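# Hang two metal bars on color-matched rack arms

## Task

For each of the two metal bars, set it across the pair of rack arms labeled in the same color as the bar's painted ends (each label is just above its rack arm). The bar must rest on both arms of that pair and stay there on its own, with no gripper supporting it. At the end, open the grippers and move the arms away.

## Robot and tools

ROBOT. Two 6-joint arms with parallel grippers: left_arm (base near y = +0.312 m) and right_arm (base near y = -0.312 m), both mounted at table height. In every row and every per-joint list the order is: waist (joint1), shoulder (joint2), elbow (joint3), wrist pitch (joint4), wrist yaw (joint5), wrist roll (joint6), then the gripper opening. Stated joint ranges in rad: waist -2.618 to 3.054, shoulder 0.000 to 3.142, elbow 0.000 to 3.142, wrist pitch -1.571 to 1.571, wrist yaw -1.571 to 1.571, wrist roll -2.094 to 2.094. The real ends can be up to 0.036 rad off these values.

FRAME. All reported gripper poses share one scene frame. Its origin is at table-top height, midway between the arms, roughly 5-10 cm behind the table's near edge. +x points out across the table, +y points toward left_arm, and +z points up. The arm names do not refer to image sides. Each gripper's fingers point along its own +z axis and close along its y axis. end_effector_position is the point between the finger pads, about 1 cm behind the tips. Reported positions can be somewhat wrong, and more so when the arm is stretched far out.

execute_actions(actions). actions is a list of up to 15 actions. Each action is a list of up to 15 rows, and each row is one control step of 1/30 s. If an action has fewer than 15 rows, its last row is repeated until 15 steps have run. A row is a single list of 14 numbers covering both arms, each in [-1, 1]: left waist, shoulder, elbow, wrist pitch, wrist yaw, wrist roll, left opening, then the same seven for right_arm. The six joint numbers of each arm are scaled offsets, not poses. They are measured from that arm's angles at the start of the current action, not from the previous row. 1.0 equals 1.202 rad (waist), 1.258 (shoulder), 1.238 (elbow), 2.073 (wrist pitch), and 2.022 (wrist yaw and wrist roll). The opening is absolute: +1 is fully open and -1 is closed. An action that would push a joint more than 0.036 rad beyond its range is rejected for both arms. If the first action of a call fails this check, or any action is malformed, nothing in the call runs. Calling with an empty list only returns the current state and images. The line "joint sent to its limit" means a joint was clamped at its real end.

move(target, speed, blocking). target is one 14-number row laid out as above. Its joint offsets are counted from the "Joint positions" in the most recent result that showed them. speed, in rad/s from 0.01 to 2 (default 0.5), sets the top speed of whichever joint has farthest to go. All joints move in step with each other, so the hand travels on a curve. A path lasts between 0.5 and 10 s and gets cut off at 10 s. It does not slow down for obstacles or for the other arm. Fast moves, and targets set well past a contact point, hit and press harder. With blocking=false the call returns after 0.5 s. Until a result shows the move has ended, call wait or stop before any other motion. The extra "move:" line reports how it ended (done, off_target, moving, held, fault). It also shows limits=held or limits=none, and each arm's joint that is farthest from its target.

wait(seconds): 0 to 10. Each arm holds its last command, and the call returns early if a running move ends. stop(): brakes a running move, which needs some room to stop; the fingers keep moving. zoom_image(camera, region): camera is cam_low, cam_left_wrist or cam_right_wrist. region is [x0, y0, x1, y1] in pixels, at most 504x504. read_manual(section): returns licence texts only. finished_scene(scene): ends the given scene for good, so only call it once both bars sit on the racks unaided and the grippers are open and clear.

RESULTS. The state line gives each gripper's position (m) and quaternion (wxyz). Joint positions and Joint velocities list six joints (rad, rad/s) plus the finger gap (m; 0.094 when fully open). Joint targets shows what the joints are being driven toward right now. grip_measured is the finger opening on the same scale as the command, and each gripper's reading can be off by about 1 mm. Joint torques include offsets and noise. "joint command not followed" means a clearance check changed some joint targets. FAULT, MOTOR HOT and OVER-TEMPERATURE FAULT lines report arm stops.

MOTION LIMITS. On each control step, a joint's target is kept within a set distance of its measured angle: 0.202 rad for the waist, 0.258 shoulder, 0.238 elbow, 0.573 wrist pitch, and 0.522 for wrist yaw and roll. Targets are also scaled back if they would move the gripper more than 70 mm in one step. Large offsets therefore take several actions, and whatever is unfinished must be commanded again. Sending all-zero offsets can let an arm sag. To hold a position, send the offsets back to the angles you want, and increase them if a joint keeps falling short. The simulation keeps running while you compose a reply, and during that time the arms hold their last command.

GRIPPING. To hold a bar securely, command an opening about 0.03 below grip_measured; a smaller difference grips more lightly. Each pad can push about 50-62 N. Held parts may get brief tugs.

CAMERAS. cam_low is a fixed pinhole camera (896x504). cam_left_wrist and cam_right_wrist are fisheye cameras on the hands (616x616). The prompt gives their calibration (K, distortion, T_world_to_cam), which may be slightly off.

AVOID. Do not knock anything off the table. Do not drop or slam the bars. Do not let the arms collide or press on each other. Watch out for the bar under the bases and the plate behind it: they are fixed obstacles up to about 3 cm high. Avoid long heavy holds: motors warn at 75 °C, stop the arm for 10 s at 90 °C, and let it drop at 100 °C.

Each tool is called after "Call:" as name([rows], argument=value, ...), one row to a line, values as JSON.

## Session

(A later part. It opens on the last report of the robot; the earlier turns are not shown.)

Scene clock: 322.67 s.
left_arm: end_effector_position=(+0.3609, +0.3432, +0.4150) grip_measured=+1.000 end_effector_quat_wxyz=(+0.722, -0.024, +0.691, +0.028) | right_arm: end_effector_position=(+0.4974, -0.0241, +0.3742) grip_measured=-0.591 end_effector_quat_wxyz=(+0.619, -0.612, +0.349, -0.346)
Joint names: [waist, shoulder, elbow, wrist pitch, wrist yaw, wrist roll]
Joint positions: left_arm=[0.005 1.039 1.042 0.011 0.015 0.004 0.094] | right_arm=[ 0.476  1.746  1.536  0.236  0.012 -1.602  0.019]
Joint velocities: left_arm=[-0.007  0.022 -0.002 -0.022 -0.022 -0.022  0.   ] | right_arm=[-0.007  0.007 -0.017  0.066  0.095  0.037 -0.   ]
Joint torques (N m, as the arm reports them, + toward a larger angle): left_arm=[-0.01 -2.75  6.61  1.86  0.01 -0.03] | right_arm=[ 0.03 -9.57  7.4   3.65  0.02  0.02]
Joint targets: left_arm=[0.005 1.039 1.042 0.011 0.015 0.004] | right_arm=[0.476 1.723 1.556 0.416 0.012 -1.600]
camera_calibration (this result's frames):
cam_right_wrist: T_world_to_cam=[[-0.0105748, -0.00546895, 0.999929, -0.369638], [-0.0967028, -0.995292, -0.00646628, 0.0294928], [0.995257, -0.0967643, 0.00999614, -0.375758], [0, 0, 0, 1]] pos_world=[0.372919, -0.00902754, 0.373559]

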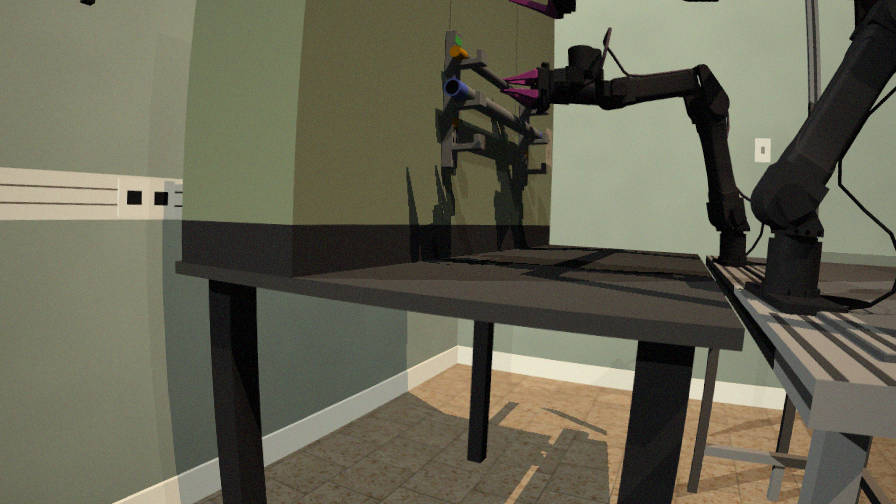

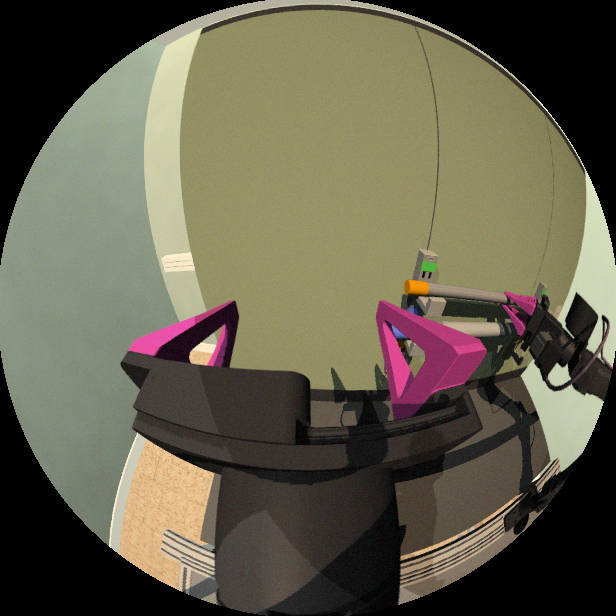

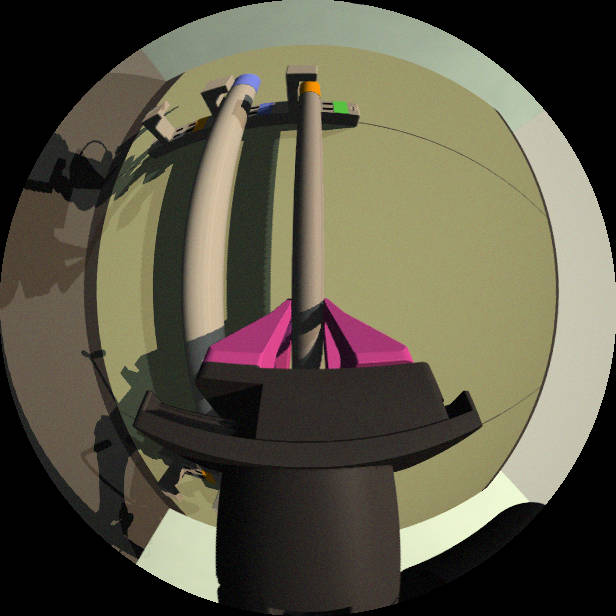

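Call:
execute_actions([
  [[0,0,0,0,0,0,1,0,-0.01,0.01,0.06,0,0,-0.7],[0,0,0,0,0,0,1,0,-0.005,0.01,0.04,0,0,-0.7],[0,0,0,0,0,0,1,0,0,0.01,0.02,0,0,-0.7],[0,0,0,0,0,0,1,0,0,0.01,0,0,0,-0.7],[0,0,0,0,0,0,1,0,0,0.01,-0.004,0,0,-0.7],[0,0,0,0,0,0,1,0,0,0.01,-0.004,0,0,0]],
])

Call:
move(target=[-0.38,0,0,0,0,0.775,0, 0,-0.378,-0.36,-0.012,0,0,0.0], speed=1.0)

Call:
move(target=[0,0.33,0.13,0.12,0,0,0, -0.232,0,0,0,0,0,0.0], speed=0.5)

Scene clock: 370.07 s.
left_arm: end_effector_position=(+0.3609, +0.3432, +0.4150) grip_measured=+1.000 end_effector_quat_wxyz=(+0.722, -0.024, +0.691, +0.028) | right_arm: end_effector_position=(+0.4974, -0.0241, +0.3722) grip_measured=-0.002 end_effector_quat_wxyz=(+0.616, -0.615, +0.350, -0.345)
Joint names: [waist, shoulder, elbow, wrist pitch, wrist yaw, wrist roll]
Joint positions: left_arm=[0.005 1.039 1.042 0.011 0.015 0.004 0.094] | right_arm=[ 0.476  1.746  1.536  0.228  0.012 -1.604  0.047]
Joint velocities: left_arm=[ 0.012 -0.007  0.002 -0.037  0.051  0.007  0.   ] | right_arm=[-0.012  0.002  0.007  0.022 -0.007 -0.022 -0.001]
Joint torques (N m, as the arm reports them, + toward a larger angle): left_arm=[-0.01 -2.72  6.61  1.86  0.01 -0.03] | right_arm=[ 0.04 -8.15  6.89  2.11  0.03  0.02]
Joint targets: left_arm=[0.005 1.039 1.042 0.011 0.015 0.004] | right_arm=[0.476 1.746 1.548 0.227 0.012 -1.602]
MOTOR HOT: a motor of the right arm reached 75 °C. Now the hottest motor of the right arm, the wrist pitch, reports 79 °C. The controller's stop level is 90 °C. To cool a motor, set the load down, stop pushing, or move to a pose that needs little force.
camera_calibration (this result's frames):
cam_right_wrist: T_world_to_cam=[[-0.00455802, 0.0000501476, 0.99999, -0.37053], [-0.0964015, -0.995342, -0.00038949, 0.0271337], [0.995332, -0.0964023, 0.00454163, -0.37369], [0, 0, 0, 1]] pos_world=[0.372872, -0.00899865, 0.372234]

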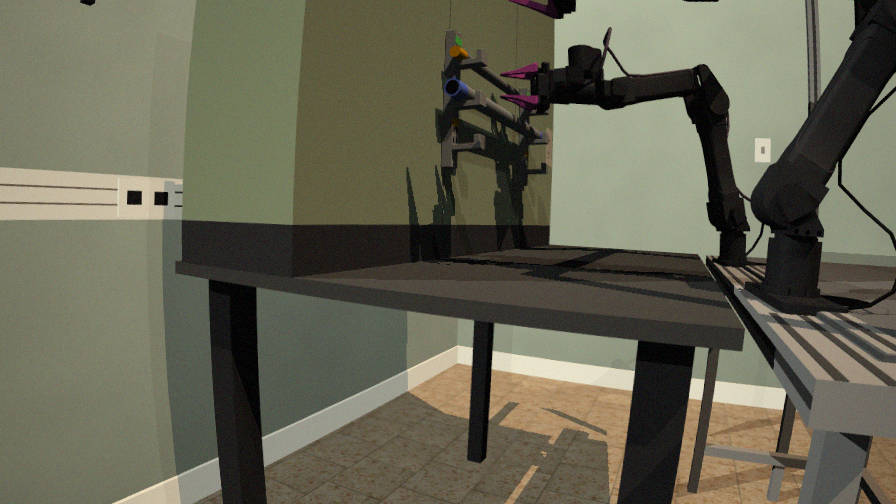

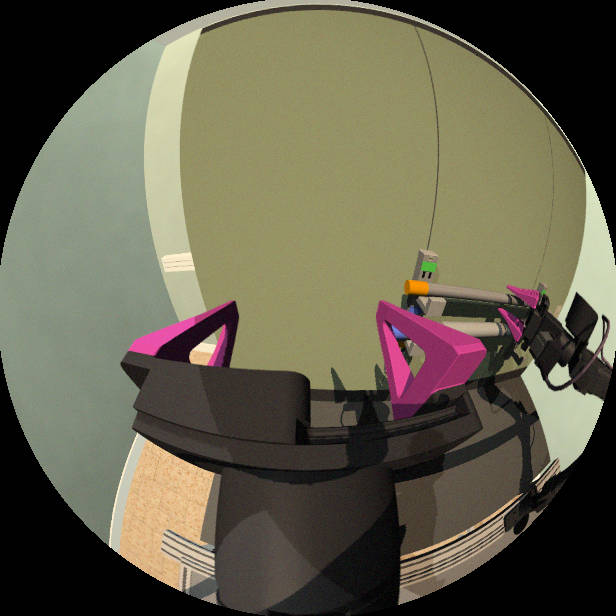

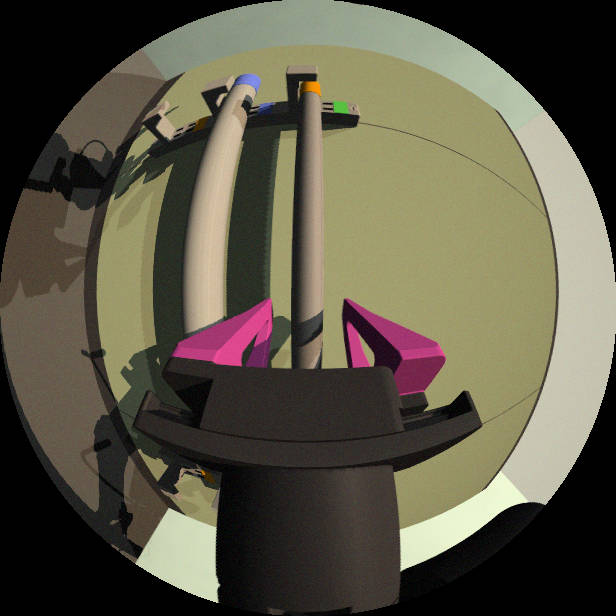

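Scene clock: 372.60 s.
left_arm: end_effector_position=(+0.3375, +0.1764, +0.4141) grip_measured=+0.002 end_effector_quat_wxyz=(+0.594, +0.574, +0.388, +0.409) | right_arm: end_effector_position=(+0.3967, -0.0868, +0.3808) grip_measured=-0.002 end_effector_quat_wxyz=(+0.623, -0.608, +0.346, -0.350)
Joint names: [waist, shoulder, elbow, wrist pitch, wrist yaw, wrist roll]
Joint positions: left_arm=[-0.443  1.039  1.042  0.011  0.015  1.569  0.047] | right_arm=[ 0.476  1.294  1.109  0.225  0.012 -1.606  0.047]
Joint velocities: left_arm=[-0.017 -0.007  0.002 -0.037  0.037 -0.007  0.   ] | right_arm=[-0.007  0.007 -0.007  0.037 -0.051 -0.066 -0.   ]
Joint torques (N m, as the arm reports them, + toward a larger angle): left_arm=[-0.79 -2.72  6.63  1.86  0.01  0.01] | right_arm=[ 0.04 -5.77  4.81  1.91  0.02  0.02]
Joint targets: left_arm=[-0.452 1.039 1.042 0.011 0.015 1.571] | right_arm=[0.476 1.270 1.090 0.203 0.012 -1.604]
MOTOR HOT: still on. Now the hottest motor of the right arm, the wrist pitch, reports 77 °C; the controller's stop level is 90 °C.
move: off_target (right_arm); limits=none; left_arm: farthest joint: the waist, 0.009 radians from its target (0.456 radians at the start); right_arm: farthest joint: the shoulder, 0.023 radians from its target (0.475 radians at the start)
camera_calibration (this result's frames):
cam_left_wrist: T_world_to_cam=[[0.0372901, 0.000998706, -0.999304, 0.399344], [-0.234312, 0.97213, -0.00777205, -0.0844923], [0.971446, 0.234439, 0.0364848, -0.258647], [0, 0, 0, 1]] pos_world=[0.216573, 0.142376, 0.407846]
cam_right_wrist: T_world_to_cam=[[-0.0258312, -0.0104184, 0.999612, -0.37197], [-0.0972415, -0.995177, -0.012885, -0.0399097], [0.994926, -0.0975366, 0.0246935, -0.287243], [0, 0, 0, 1]] pos_world=[0.272296, -0.0716093, 0.378405]

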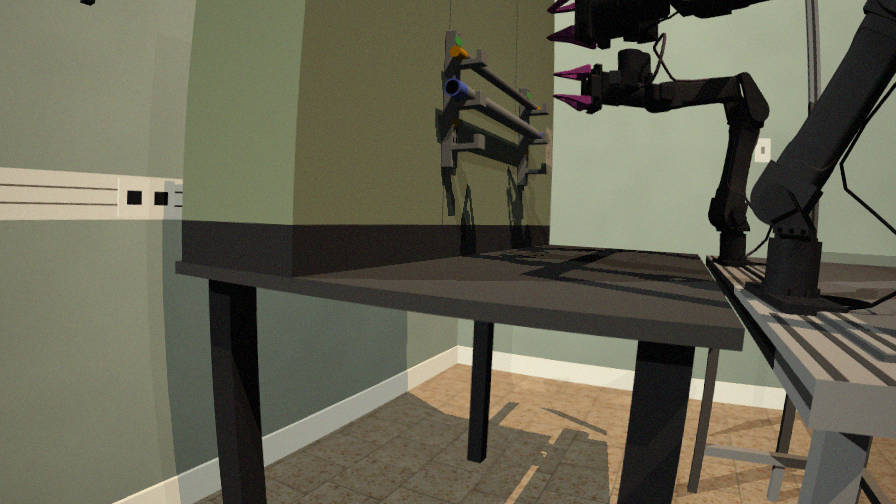

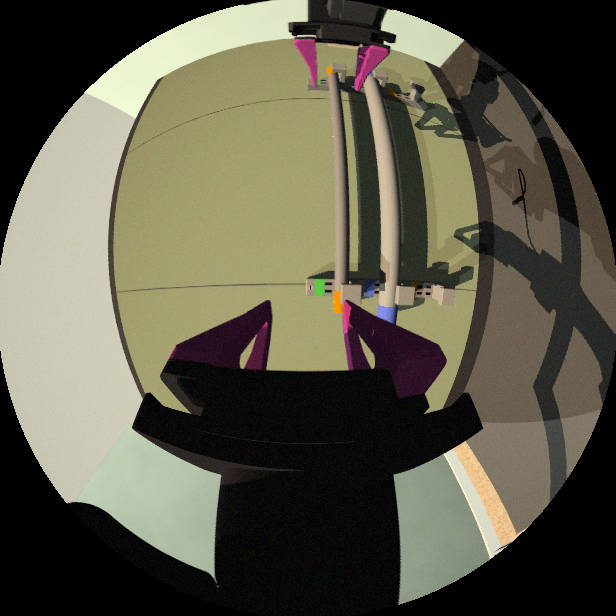

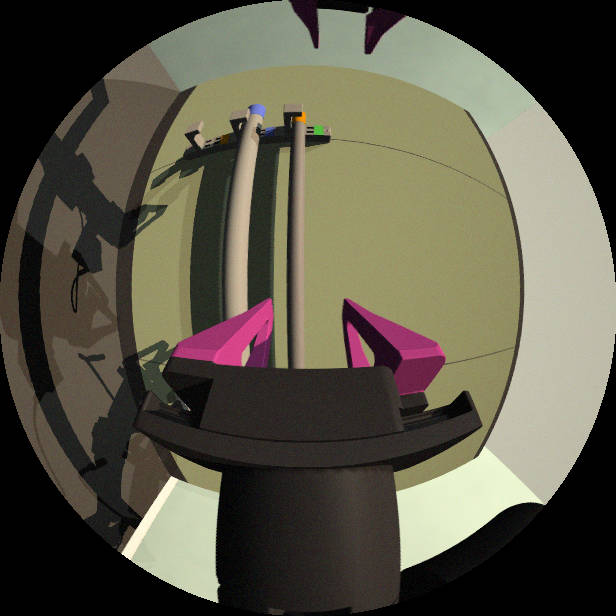

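Scene clock: 374.17 s.
left_arm: end_effector_position=(+0.4424, +0.1377, +0.3622) grip_measured=+0.002 end_effector_quat_wxyz=(+0.576, +0.593, +0.401, +0.396) | right_arm: end_effector_position=(+0.4465, -0.2004, +0.3762) grip_measured=-0.002 end_effector_quat_wxyz=(+0.564, -0.559, +0.426, -0.433)
Joint names: [waist, shoulder, elbow, wrist pitch, wrist yaw, wrist roll]
Joint positions: left_arm=[-0.443  1.455  1.165  0.242  0.015  1.569  0.047] | right_arm=[ 0.198  1.294  1.109  0.225  0.012 -1.608  0.047]
Joint velocities: left_arm=[-0.007  0.027  0.002  0.007 -0.022  0.007  0.   ] | right_arm=[-0.012  0.007 -0.012 -0.066 -0.037 -0.022 -0.   ]
Joint torques (N m, as the arm reports them, + toward a larger angle): left_arm=[-0.01 -6.9   9.52  2.1   0.   -0.03] | right_arm=[-0.04 -4.27  6.08  2.11  0.02  0.02]
Joint targets: left_arm=[-0.443 1.453 1.203 0.260 0.015 1.568] | right_arm=[0.197 1.294 1.109 0.225 0.012 -1.606]
MOTOR HOT: still on. Now the hottest motor of the right arm, the wrist pitch, reports 76 °C; the controller's stop level is 90 °C.
move: off_target (left_arm); limits=none; left_arm: farthest joint: the elbow, 0.038 radians from its target (0.160 radians at the start); right_arm: farthest joint: the wrist roll, 0.002 radians from its target (0.000 radians at the start)
camera_calibration (this result's frames):
cam_left_wrist: T_world_to_cam=[[-0.0223524, 0.0233559, -0.999477, 0.36703], [-0.234396, 0.971739, 0.0279498, -0.035528], [0.971884, 0.234898, -0.0162462, -0.330757], [0, 0, 0, 1]] pos_world=[0.321334, 0.103646, 0.362457]
cam_right_wrist: T_world_to_cam=[[-0.0200146, 0.00836219, 0.999765, -0.366091], [-0.366878, -0.930269, 0.000436266, -0.0197938], [0.930054, -0.366783, 0.0216869, -0.371636], [0, 0, 0, 1]] pos_world=[0.331052, -0.151662, 0.374073]

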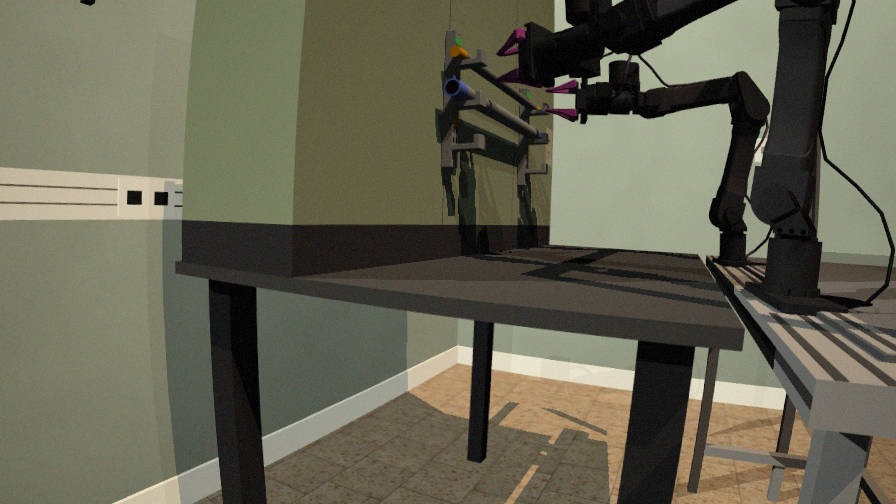

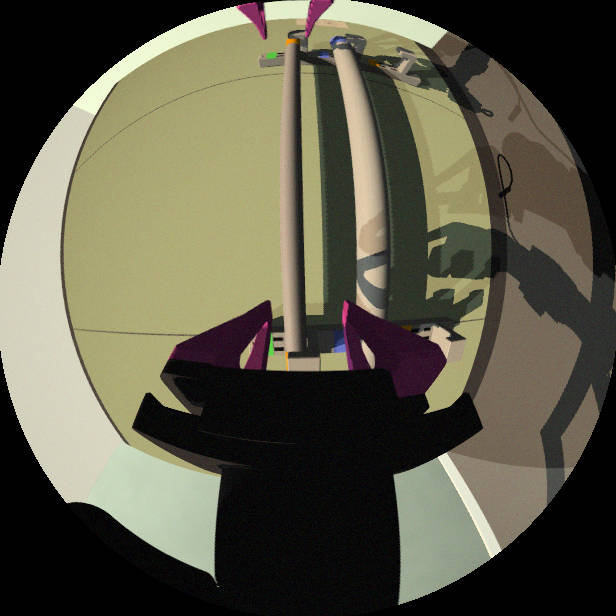

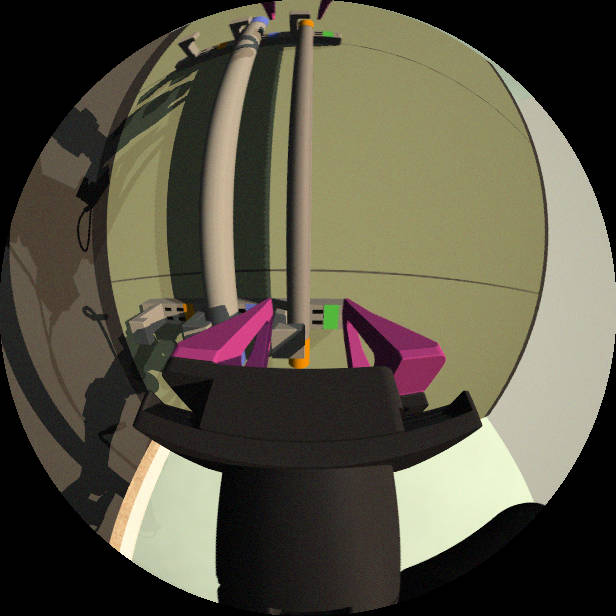

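Call:
move(target=[-0.048,0,0.045,0.012,0,-0.007,0, 0.081,0,0,0,0,0.007,0.0], speed=0.3)

Scene clock: 418.43 s.
left_arm: end_effector_position=(+0.4330, +0.1143, +0.3758) grip_measured=+0.002 end_effector_quat_wxyz=(+0.595, +0.593, +0.379, +0.388) | right_arm: end_effector_position=(+0.4341, -0.1627, +0.3776) grip_measured=-0.002 end_effector_quat_wxyz=(+0.584, -0.576, +0.402, -0.407)
Joint names: [waist, shoulder, elbow, wrist pitch, wrist yaw, wrist roll]
Joint positions: left_arm=[-0.494  1.455  1.188  0.253  0.015  1.569  0.047] | right_arm=[ 0.287  1.294  1.109  0.225  0.013 -1.607  0.047]
Joint velocities: left_arm=[-0.007 -0.007  0.002  0.007  0.007 -0.037  0.   ] | right_arm=[-0.012  0.002 -0.002 -0.081 -0.081  0.037 -0.   ]
Joint torques (N m, as the arm reports them, + toward a larger angle): left_arm=[-0.56 -6.47  9.22  2.09  0.   -0.2 ] | right_arm=[ 0.67 -4.27  6.08  2.1   0.02  0.12]
Joint targets: left_arm=[-0.501 1.455 1.221 0.267 0.015 1.554] | right_arm=[0.296 1.294 1.109 0.225 0.012 -1.594]
MOTOR HOT: cleared. Now the hottest motor of the right arm, the wrist pitch, reports 66 °C.
move: off_target (left_arm); limits=none; left_arm: farthest joint: the elbow, 0.033 radians from its target (0.055 radians at the start); right_arm: farthest joint: the wrist roll, 0.014 radians from its target (0.014 radians at the start)
camera_calibration (this result's frames):
cam_left_wrist: T_world_to_cam=[[0.00926431, 0.012652, -0.999877, 0.368672], [-0.184663, 0.982743, 0.0107242, -0.0316948], [0.982758, 0.184541, 0.0114408, -0.325272], [0, 0, 0, 1]] pos_world=[0.310395, 0.0865095, 0.372687]
cam_right_wrist: T_world_to_cam=[[-0.022417, 0.00238702, 0.999746, -0.367971], [-0.283293, -0.959025, -0.00406239, -0.0285377], [0.958771, -0.283312, 0.0221747, -0.345334], [0, 0, 0, 1]] pos_world=[0.314763, -0.124327, 0.37542]

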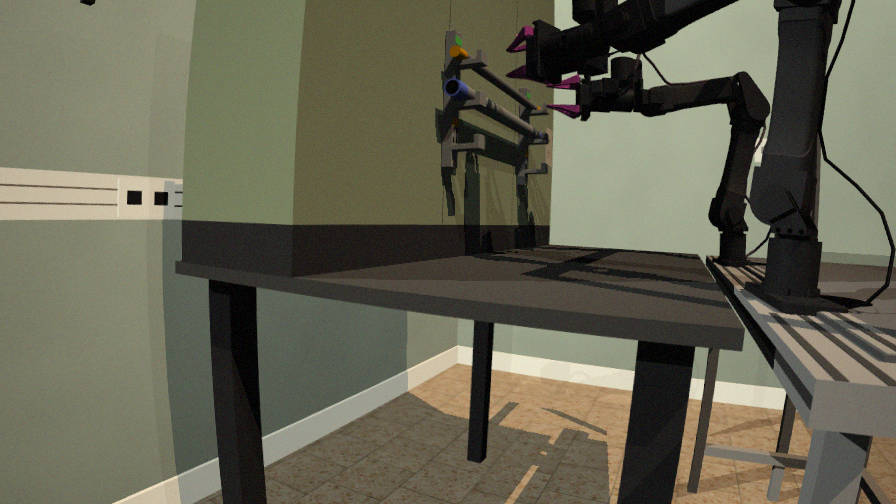

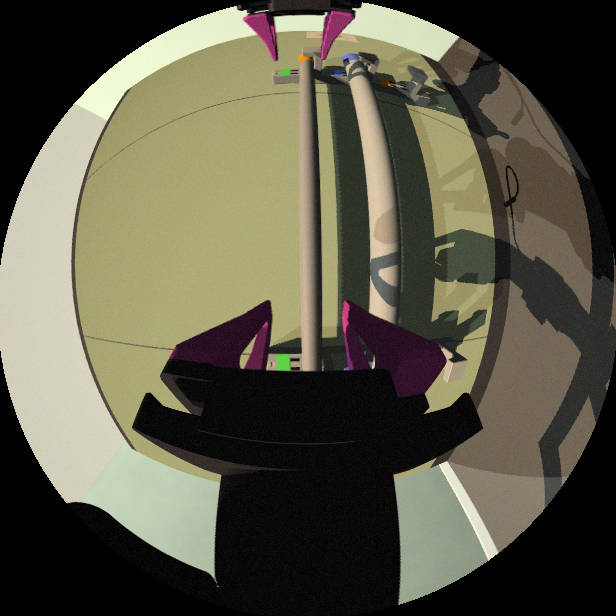

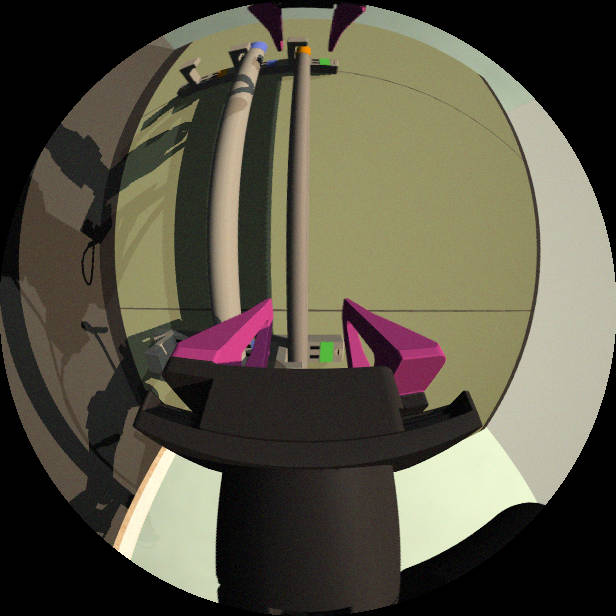

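Call:
move(target=[0,0.208,0.229,0.01,0,-0.014,0, 0,0.2035,0.2015,0.015,0,0.012,0.0], speed=0.3)

Scene clock: 423.37 s.
left_arm: end_effector_position=(+0.4955, +0.0872, +0.3716) grip_measured=+0.002 end_effector_quat_wxyz=(+0.595, +0.593, +0.383, +0.384) | right_arm: end_effector_position=(+0.4964, -0.1386, +0.3712) grip_measured=-0.002 end_effector_quat_wxyz=(+0.581, -0.579, +0.408, -0.400)
Joint names: [waist, shoulder, elbow, wrist pitch, wrist yaw, wrist roll]
Joint positions: left_arm=[-0.494  1.714  1.434  0.258  0.015  1.558  0.047] | right_arm=[ 0.287  1.549  1.325  0.246  0.013 -1.597  0.047]
Joint velocities: left_arm=[ 0.007 -0.017 -0.002 -0.066  0.022 -0.066 -0.   ] | right_arm=[-0.002 -0.002 -0.012 -0.066 -0.022 -0.022 -0.   ]
Joint torques (N m, as the arm reports them, + toward a larger angle): left_arm=[-0.01 -8.75  9.7   2.04  0.   -0.24] | right_arm=[ 0.03 -6.37  8.3   2.2   0.02  0.12]
Joint targets: left_arm=[-0.494 1.717 1.471 0.274 0.015 1.540] | right_arm=[0.287 1.550 1.359 0.256 0.013 -1.583]
move: off_target (left_arm, right_arm); limits=none; left_arm: farthest joint: the elbow, 0.038 radians from its target (0.284 radians at the start); right_arm: farthest joint: the elbow, 0.033 radians from its target (0.249 radians at the start)
camera_calibration (this result's frames):
cam_left_wrist: T_world_to_cam=[[-0.00162405, 0.00615348, -0.99998, 0.37017], [-0.184602, 0.982793, 0.00634753, 0.00807427], [0.982812, 0.184608, -0.000460162, -0.377216], [0, 0, 0, 1]] pos_world=[0.372824, 0.059424, 0.369938]
cam_right_wrist: T_world_to_cam=[[-0.000928365, -0.000828592, 0.999999, -0.371438], [-0.282634, -0.959227, -0.0010572, 0.0107343], [0.959227, -0.282634, 0.000656325, -0.390242], [0, 0, 0, 1]] pos_world=[0.377019, -0.100307, 0.371705]

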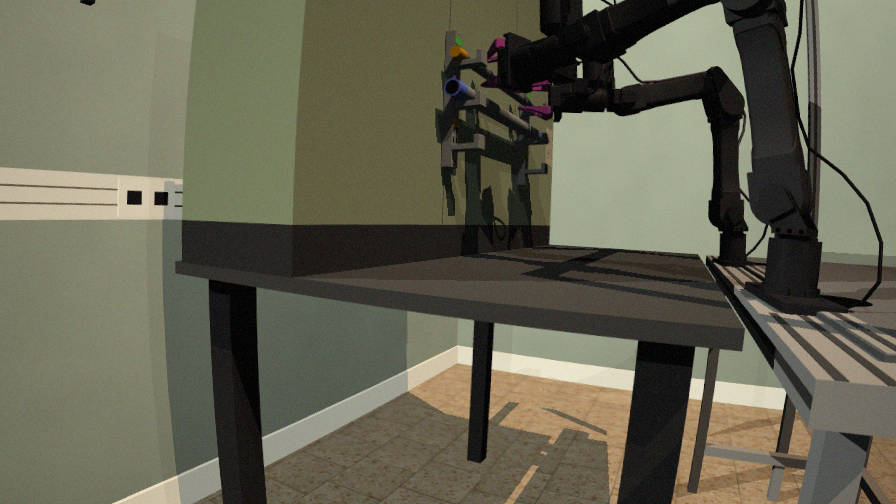

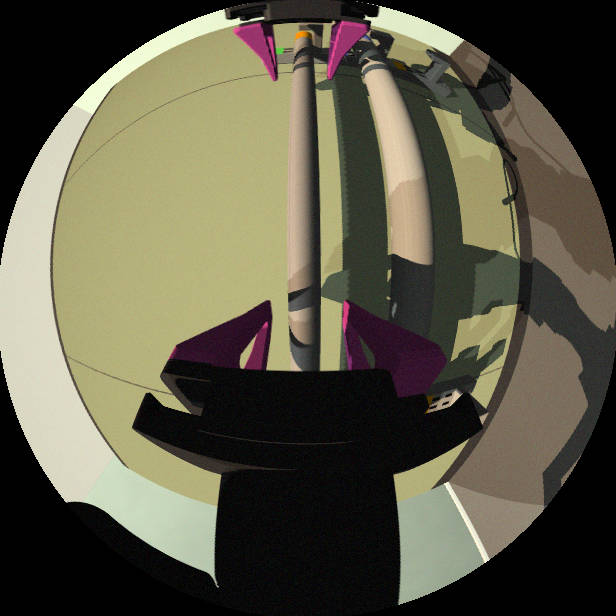

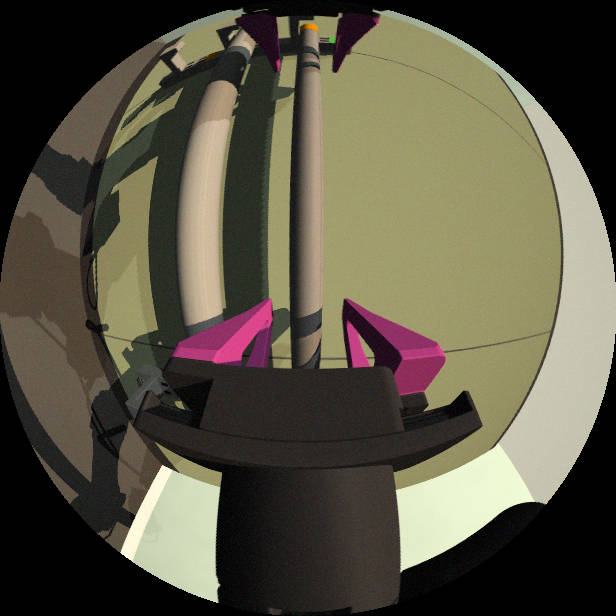

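Call:
execute_actions([
  [[0,0,0.02,0,0,0,-0.7,0,0,0.02,0,0,0,-0.7]],
  [[0,-0.01,0.025,0.01,0,0,-0.7,0,-0.01,0.025,0.015,0,0,-0.7],[0,-0.018,0.03,0.02,0,0,-0.7,0,-0.018,0.03,0.03,0,0,-0.7],[0,-0.026,0.035,0.03,0,0,-0.7,0,-0.026,0.035,0.045,0,0,-0.7],[0,-0.032,0.04,0.04,0,0,-0.7,0,-0.032,0.04,0.06,0,0,-0.7],[0,-0.036,0.045,0.048,0,0,-0.7,0,-0.036,0.045,0.072,0,0,-0.7],[0,-0.036,0.052,0.048,0,0,-0.7,0,-0.036,0.052,0.072,0,0,-0.7],[0,-0.036,0.06,0.046,0,0,-0.7,0,-0.036,0.06,0.068,0,0,-0.7],[0,-0.036,0.068,0.042,0,0,-0.7,0,-0.036,0.068,0.064,0,0,-0.7],[0,-0.036,0.076,0.038,0,0,-0.7,0,-0.036,0.076,0.06,0,0,-0.7],[0,-0.036,0.084,0.034,0,0,-0.7,0,-0.036,0.084,0.056,0,0,-0.7],[0,-0.036,0.092,0.03,0,0,-0.7,0,-0.036,0.092,0.052,0,0,-0.7],[0,-0.036,0.1,0.026,0,0,-0.7,0,-0.036,0.1,0.048,0,0,-0.7]],
])

Call:
wait(seconds=0.4)

Scene clock: 441.00 s.
left_arm: end_effector_position=(+0.4953, +0.0872, +0.3764) grip_measured=-0.597 end_effector_quat_wxyz=(+0.588, +0.600, +0.390, +0.377) | right_arm: end_effector_position=(+0.4963, -0.1388, +0.3733) grip_measured=-0.592 end_effector_quat_wxyz=(+0.575, -0.585, +0.414, -0.394)
Joint names: [waist, shoulder, elbow, wrist pitch, wrist yaw, wrist roll]
Joint positions: left_arm=[-0.494  1.714  1.478  0.189  0.015  1.553  0.019] | right_arm=[ 0.287  1.549  1.357  0.19   0.013 -1.593  0.019]
Joint velocities: left_arm=[-0.012 -0.002  0.061 -0.154 -0.022 -0.051 -0.001] | right_arm=[ 0.012 -0.002  0.076 -0.139 -0.007 -0.037 -0.   ]
Joint torques (N m, as the arm reports them, + toward a larger angle): left_arm=[ -0.01 -12.62  11.47   3.28   0.     0.1 ] | right_arm=[ 0.03 -8.77 10.78  3.38  0.02 -0.1 ]
Joint targets: left_arm=[-0.494 1.673 1.551 0.304 0.015 1.558] | right_arm=[0.287 1.511 1.433 0.317 0.013 -1.597]
camera_calibration (this result's frames):
cam_left_wrist: T_world_to_cam=[[-0.0269128, 0.0113089, -0.999574, 0.386899], [-0.184679, 0.982667, 0.0160899, 0.00439678], [0.98243, 0.185034, -0.0243578, -0.367917], [0, 0, 0, 1]] pos_world=[0.372678, 0.0593811, 0.377702]
cam_right_wrist: T_world_to_cam=[[0.0224726, 0.00405989, 0.999739, -0.38438], [-0.282127, -0.959322, 0.0102375, 0.00605091], [0.959114, -0.282284, -0.020413, -0.382243], [0, 0, 0, 1]] pos_world=[0.37696, -0.100536, 0.376415]

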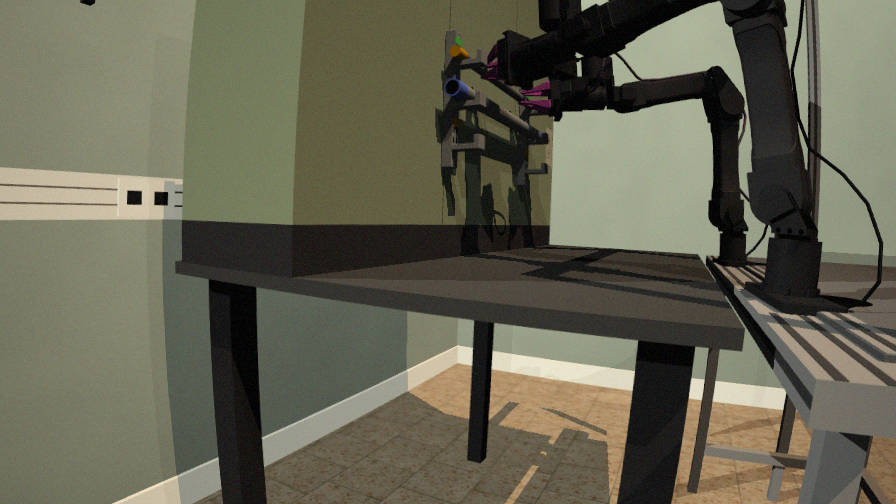

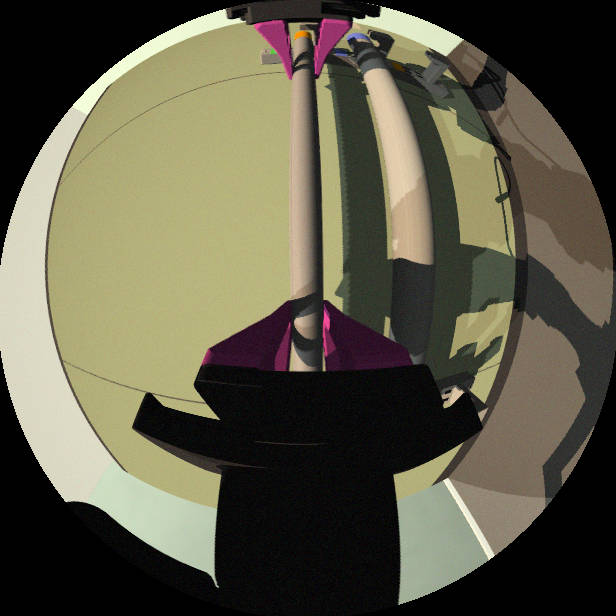

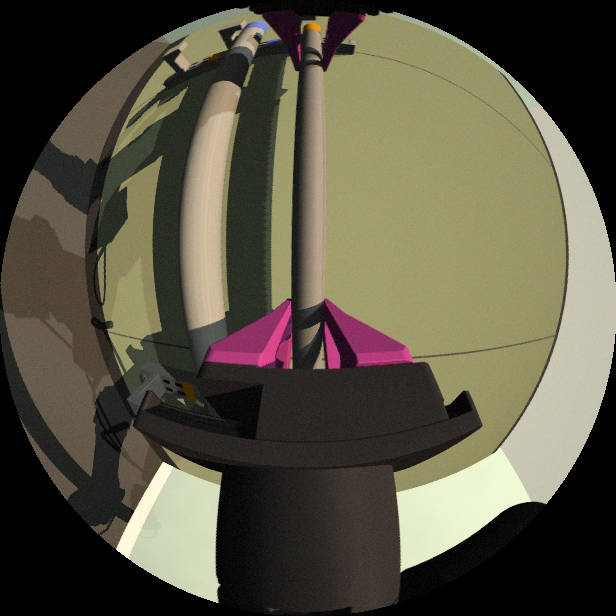

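Scene clock: 441.40 s.
left_arm: end_effector_position=(+0.4953, +0.0872, +0.3772) grip_measured=-0.597 end_effector_quat_wxyz=(+0.587, +0.600, +0.390, +0.377) | right_arm: end_effector_position=(+0.4963, -0.1388, +0.3736) grip_measured=-0.592 end_effector_quat_wxyz=(+0.574, -0.586, +0.416, -0.393)
Joint names: [waist, shoulder, elbow, wrist pitch, wrist yaw, wrist roll]
Joint positions: left_arm=[-0.494  1.714  1.483  0.18   0.015  1.552  0.019] | right_arm=[ 0.287  1.549  1.362  0.181  0.013 -1.59   0.019]
Joint velocities: left_arm=[-0.007 -0.002  0.002  0.007 -0.007  0.022 -0.001] | right_arm=[ 0.007  0.007  0.017 -0.095 -0.037  0.037  0.   ]
Joint torques (N m, as the arm reports them, + toward a larger angle): left_arm=[ -0.02 -12.46  11.62   3.2    0.     0.03] | right_arm=[ 0.05 -8.86 10.75  3.29  0.02 -0.07]
Joint targets: left_arm=[-0.494 1.673 1.551 0.304 0.015 1.558] | right_arm=[0.287 1.511 1.433 0.317 0.013 -1.597]
wait: 0.40 s; at rest by 0.30 s
camera_calibration (this result's frames):
cam_left_wrist: T_world_to_cam=[[-0.0295181, 0.0120234, -0.999492, 0.388873], [-0.184677, 0.982647, 0.0172749, 0.00391155], [0.982356, 0.185093, -0.0267855, -0.366895], [0, 0, 0, 1]] pos_world=[0.372622, 0.0593906, 0.378781]
cam_right_wrist: T_world_to_cam=[[0.0273114, 0.00305771, 0.999622, -0.38718], [-0.282008, -0.959353, 0.0106395, 0.00578611], [0.959023, -0.282193, -0.025339, -0.380294], [0, 0, 0, 1]] pos_world=[0.376917, -0.100581, 0.377335]

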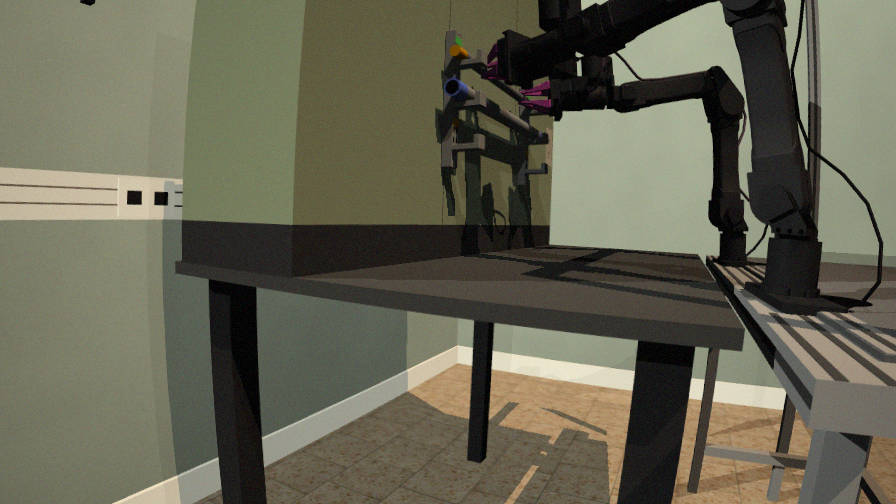

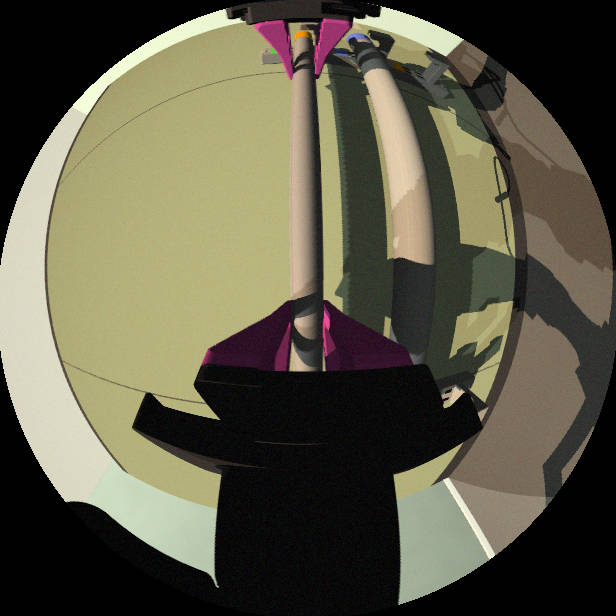

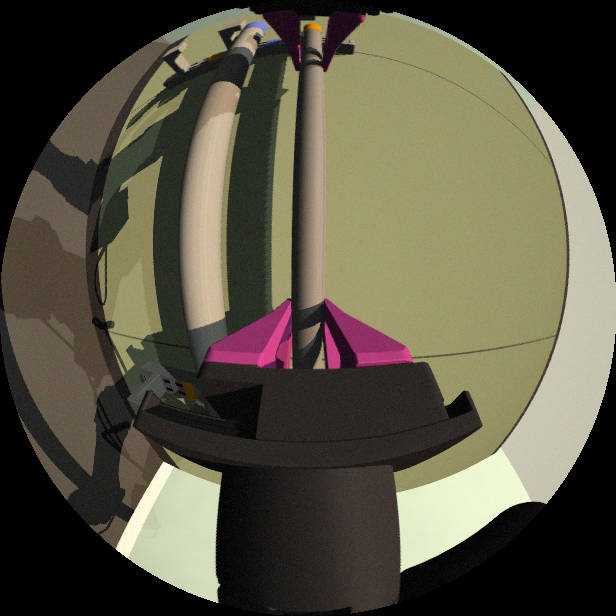

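Call:
execute_actions([
  [[0,-0.028,0.02,0.064,0,0,-0.7,0,-0.028,0.02,0.072,0,0,-0.7],[0,-0.028,0.02,0.068,0,0,-0.7,0,-0.028,0.02,0.078,0,0,-0.7],[0,-0.028,0.02,0.072,0,0,-0.7,0,-0.028,0.02,0.084,0,0,-0.7],[0,-0.028,0.02,0.075,0,0,-0.7,0,-0.028,0.02,0.088,0,0,-0.7],[0,-0.028,0.02,0.078,0,0,-0.7,0,-0.028,0.02,0.091,0,0,-0.7],[0,-0.028,0.02,0.081,0,0,-0.7,0,-0.028,0.02,0.094,0,0,-0.7],[0,-0.028,0.02,0.084,0,0,-0.7,0,-0.028,0.02,0.097,0,0,-0.7],[0,-0.028,0.02,0.087,0,0,-0.7,0,-0.028,0.02,0.1,0,0,-0.7],[0,-0.028,0.02,0.09,0,0,-0.7,0,-0.028,0.02,0.103,0,0,-0.7],[0,-0.028,0.02,0.093,0,0,-0.7,0,-0.028,0.02,0.106,0,0,-0.7],[0,-0.028,0.02,0.096,0,0,-0.7,0,-0.028,0.02,0.109,0,0,-0.7],[0,-0.028,0.02,0.099,0,0,-0.7,0,-0.028,0.02,0.112,0,0,-0.7]],
])

Call:
wait(seconds=0.4)

Scene clock: 454.50 s.
left_arm: end_effector_position=(+0.4953, +0.0872, +0.3782) grip_measured=-0.597 end_effector_quat_wxyz=(+0.589, +0.599, +0.390, +0.377) | right_arm: end_effector_position=(+0.4963, -0.1389, +0.3743) grip_measured=-0.592 end_effector_quat_wxyz=(+0.575, -0.585, +0.416, -0.393)
Joint names: [waist, shoulder, elbow, wrist pitch, wrist yaw, wrist roll]
Joint positions: left_arm=[-0.494  1.714  1.483  0.185  0.015  1.552  0.019] | right_arm=[ 0.287  1.549  1.362  0.184  0.013 -1.588  0.019]
Joint velocities: left_arm=[-0.012 -0.002 -0.007 -0.066 -0.007 -0.022  0.   ] | right_arm=[-0.022  0.007 -0.002  0.022  0.022 -0.022 -0.   ]
Joint torques (N m, as the arm reports them, + toward a larger angle): left_arm=[ -0.01 -12.     8.57   4.03   0.    -0.02] | right_arm=[ 0.04 -8.72  7.74  4.08  0.02 -0.02]
Joint targets: left_arm=[-0.494 1.679 1.508 0.386 0.015 1.552] | right_arm=[0.287 1.514 1.387 0.413 0.013 -1.590]
camera_calibration (this result's frames):
cam_left_wrist: T_world_to_cam=[[-0.0259845, 0.00965874, -0.999616, 0.388419], [-0.1847, 0.982691, 0.0142964, 0.00505237], [0.982451, 0.185001, -0.0237508, -0.368068], [0, 0, 0, 1]] pos_world=[0.372635, 0.0593762, 0.379456]
cam_right_wrist: T_world_to_cam=[[0.0251247, 0.000175173, 0.999684, -0.387276], [-0.282192, -0.959331, 0.00726031, 0.00712941], [0.959029, -0.282285, -0.0240534, -0.380808], [0, 0, 0, 1]] pos_world=[0.376948, -0.100589, 0.377942]

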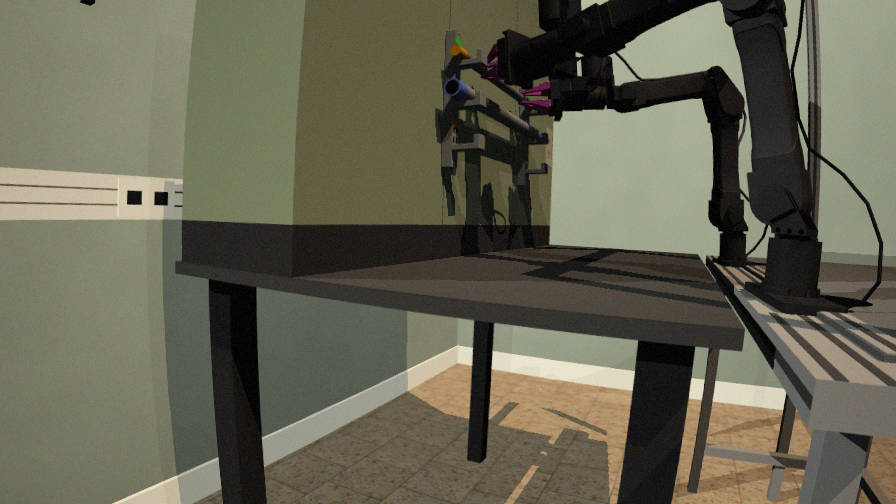

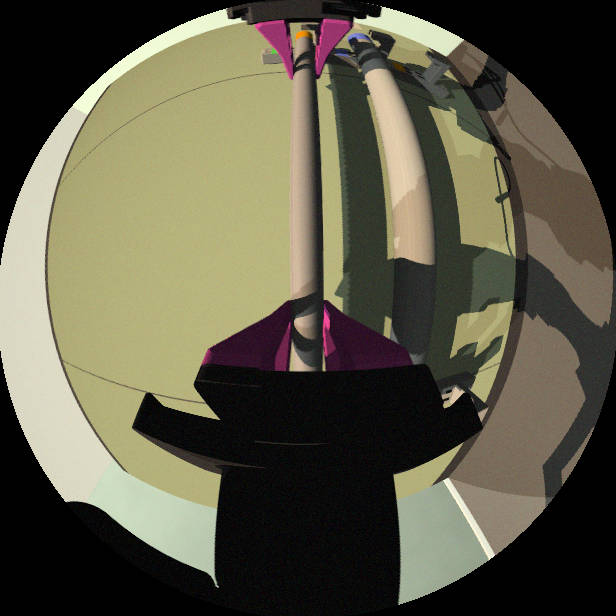

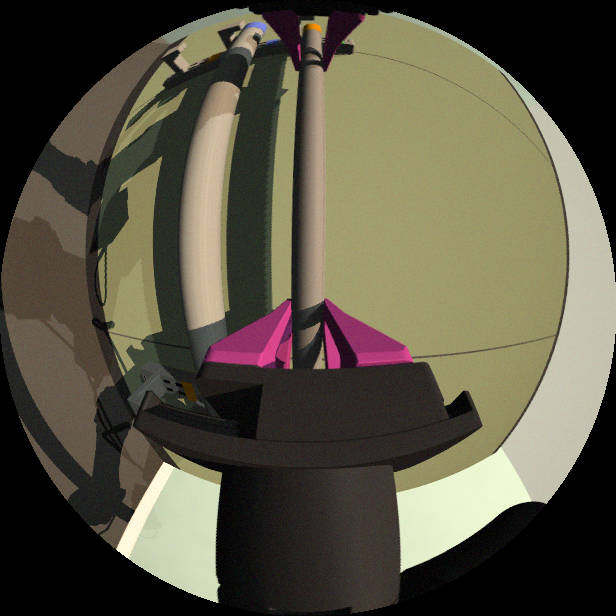

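Scene clock: 454.90 s.
left_arm: end_effector_position=(+0.4953, +0.0872, +0.3782) grip_measured=-0.597 end_effector_quat_wxyz=(+0.589, +0.599, +0.390, +0.377) | right_arm: end_effector_position=(+0.4963, -0.1389, +0.3743) grip_measured=-0.592 end_effector_quat_wxyz=(+0.575, -0.585, +0.416, -0.393)
Joint names: [waist, shoulder, elbow, wrist pitch, wrist yaw, wrist roll]
Joint positions: left_arm=[-0.494  1.714  1.483  0.185  0.015  1.552  0.019] | right_arm=[ 0.287  1.549  1.362  0.184  0.013 -1.588  0.019]
Joint velocities: left_arm=[-0.012 -0.002 -0.002 -0.007 -0.051 -0.007 -0.001] | right_arm=[ 0.007  0.007  0.007 -0.022 -0.037 -0.022  0.001]
Joint torques (N m, as the arm reports them, + toward a larger angle): left_arm=[ -0.02 -12.01   8.57   4.03   0.01  -0.03] | right_arm=[ 0.04 -8.73  7.73  4.08  0.03 -0.02]
Joint targets: left_arm=[-0.494 1.679 1.508 0.386 0.015 1.552] | right_arm=[0.287 1.514 1.387 0.413 0.013 -1.590]
wait: 0.40 s; at rest by 0.17 s
camera_calibration (this result's frames):
cam_left_wrist: T_world_to_cam=[[-0.0259845, 0.00965874, -0.999616, 0.388419], [-0.1847, 0.982691, 0.0142964, 0.00505237], [0.982451, 0.185001, -0.0237508, -0.368068], [0, 0, 0, 1]] pos_world=[0.372635, 0.0593762, 0.379456]
cam_right_wrist: T_world_to_cam=[[0.0251247, 0.000175173, 0.999684, -0.387276], [-0.282192, -0.959331, 0.00726031, 0.00712941], [0.959029, -0.282285, -0.0240534, -0.380808], [0, 0, 0, 1]] pos_world=[0.376948, -0.100589, 0.377942]

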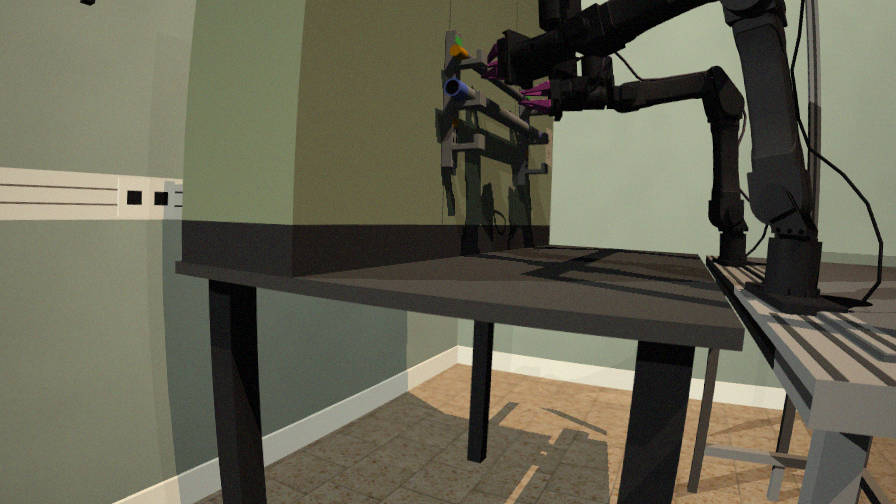

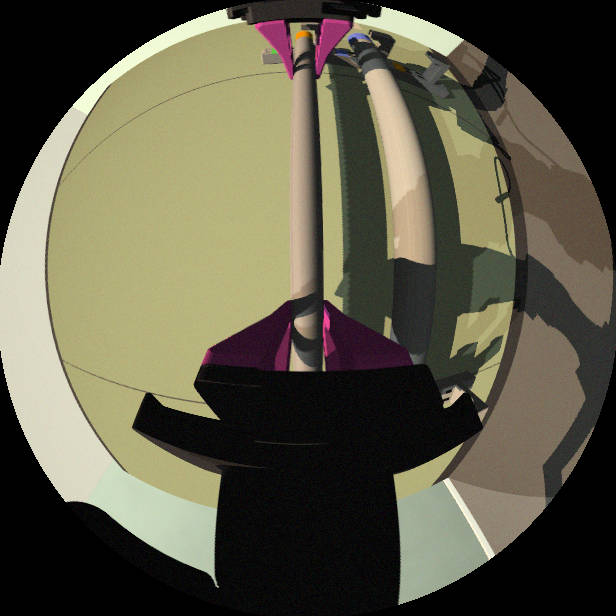

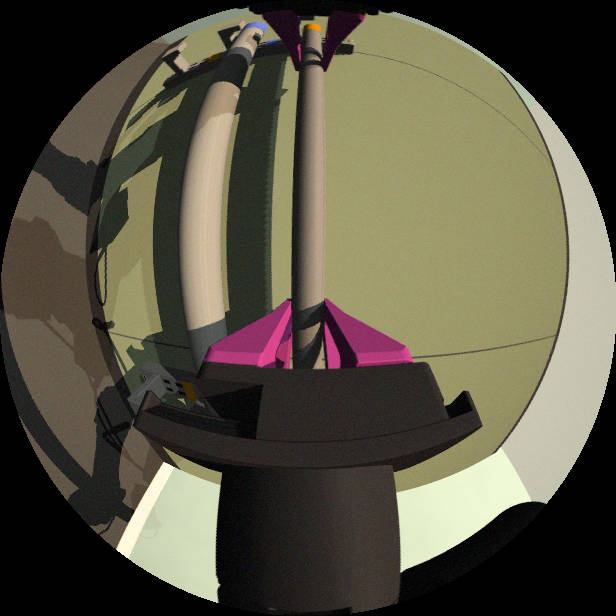

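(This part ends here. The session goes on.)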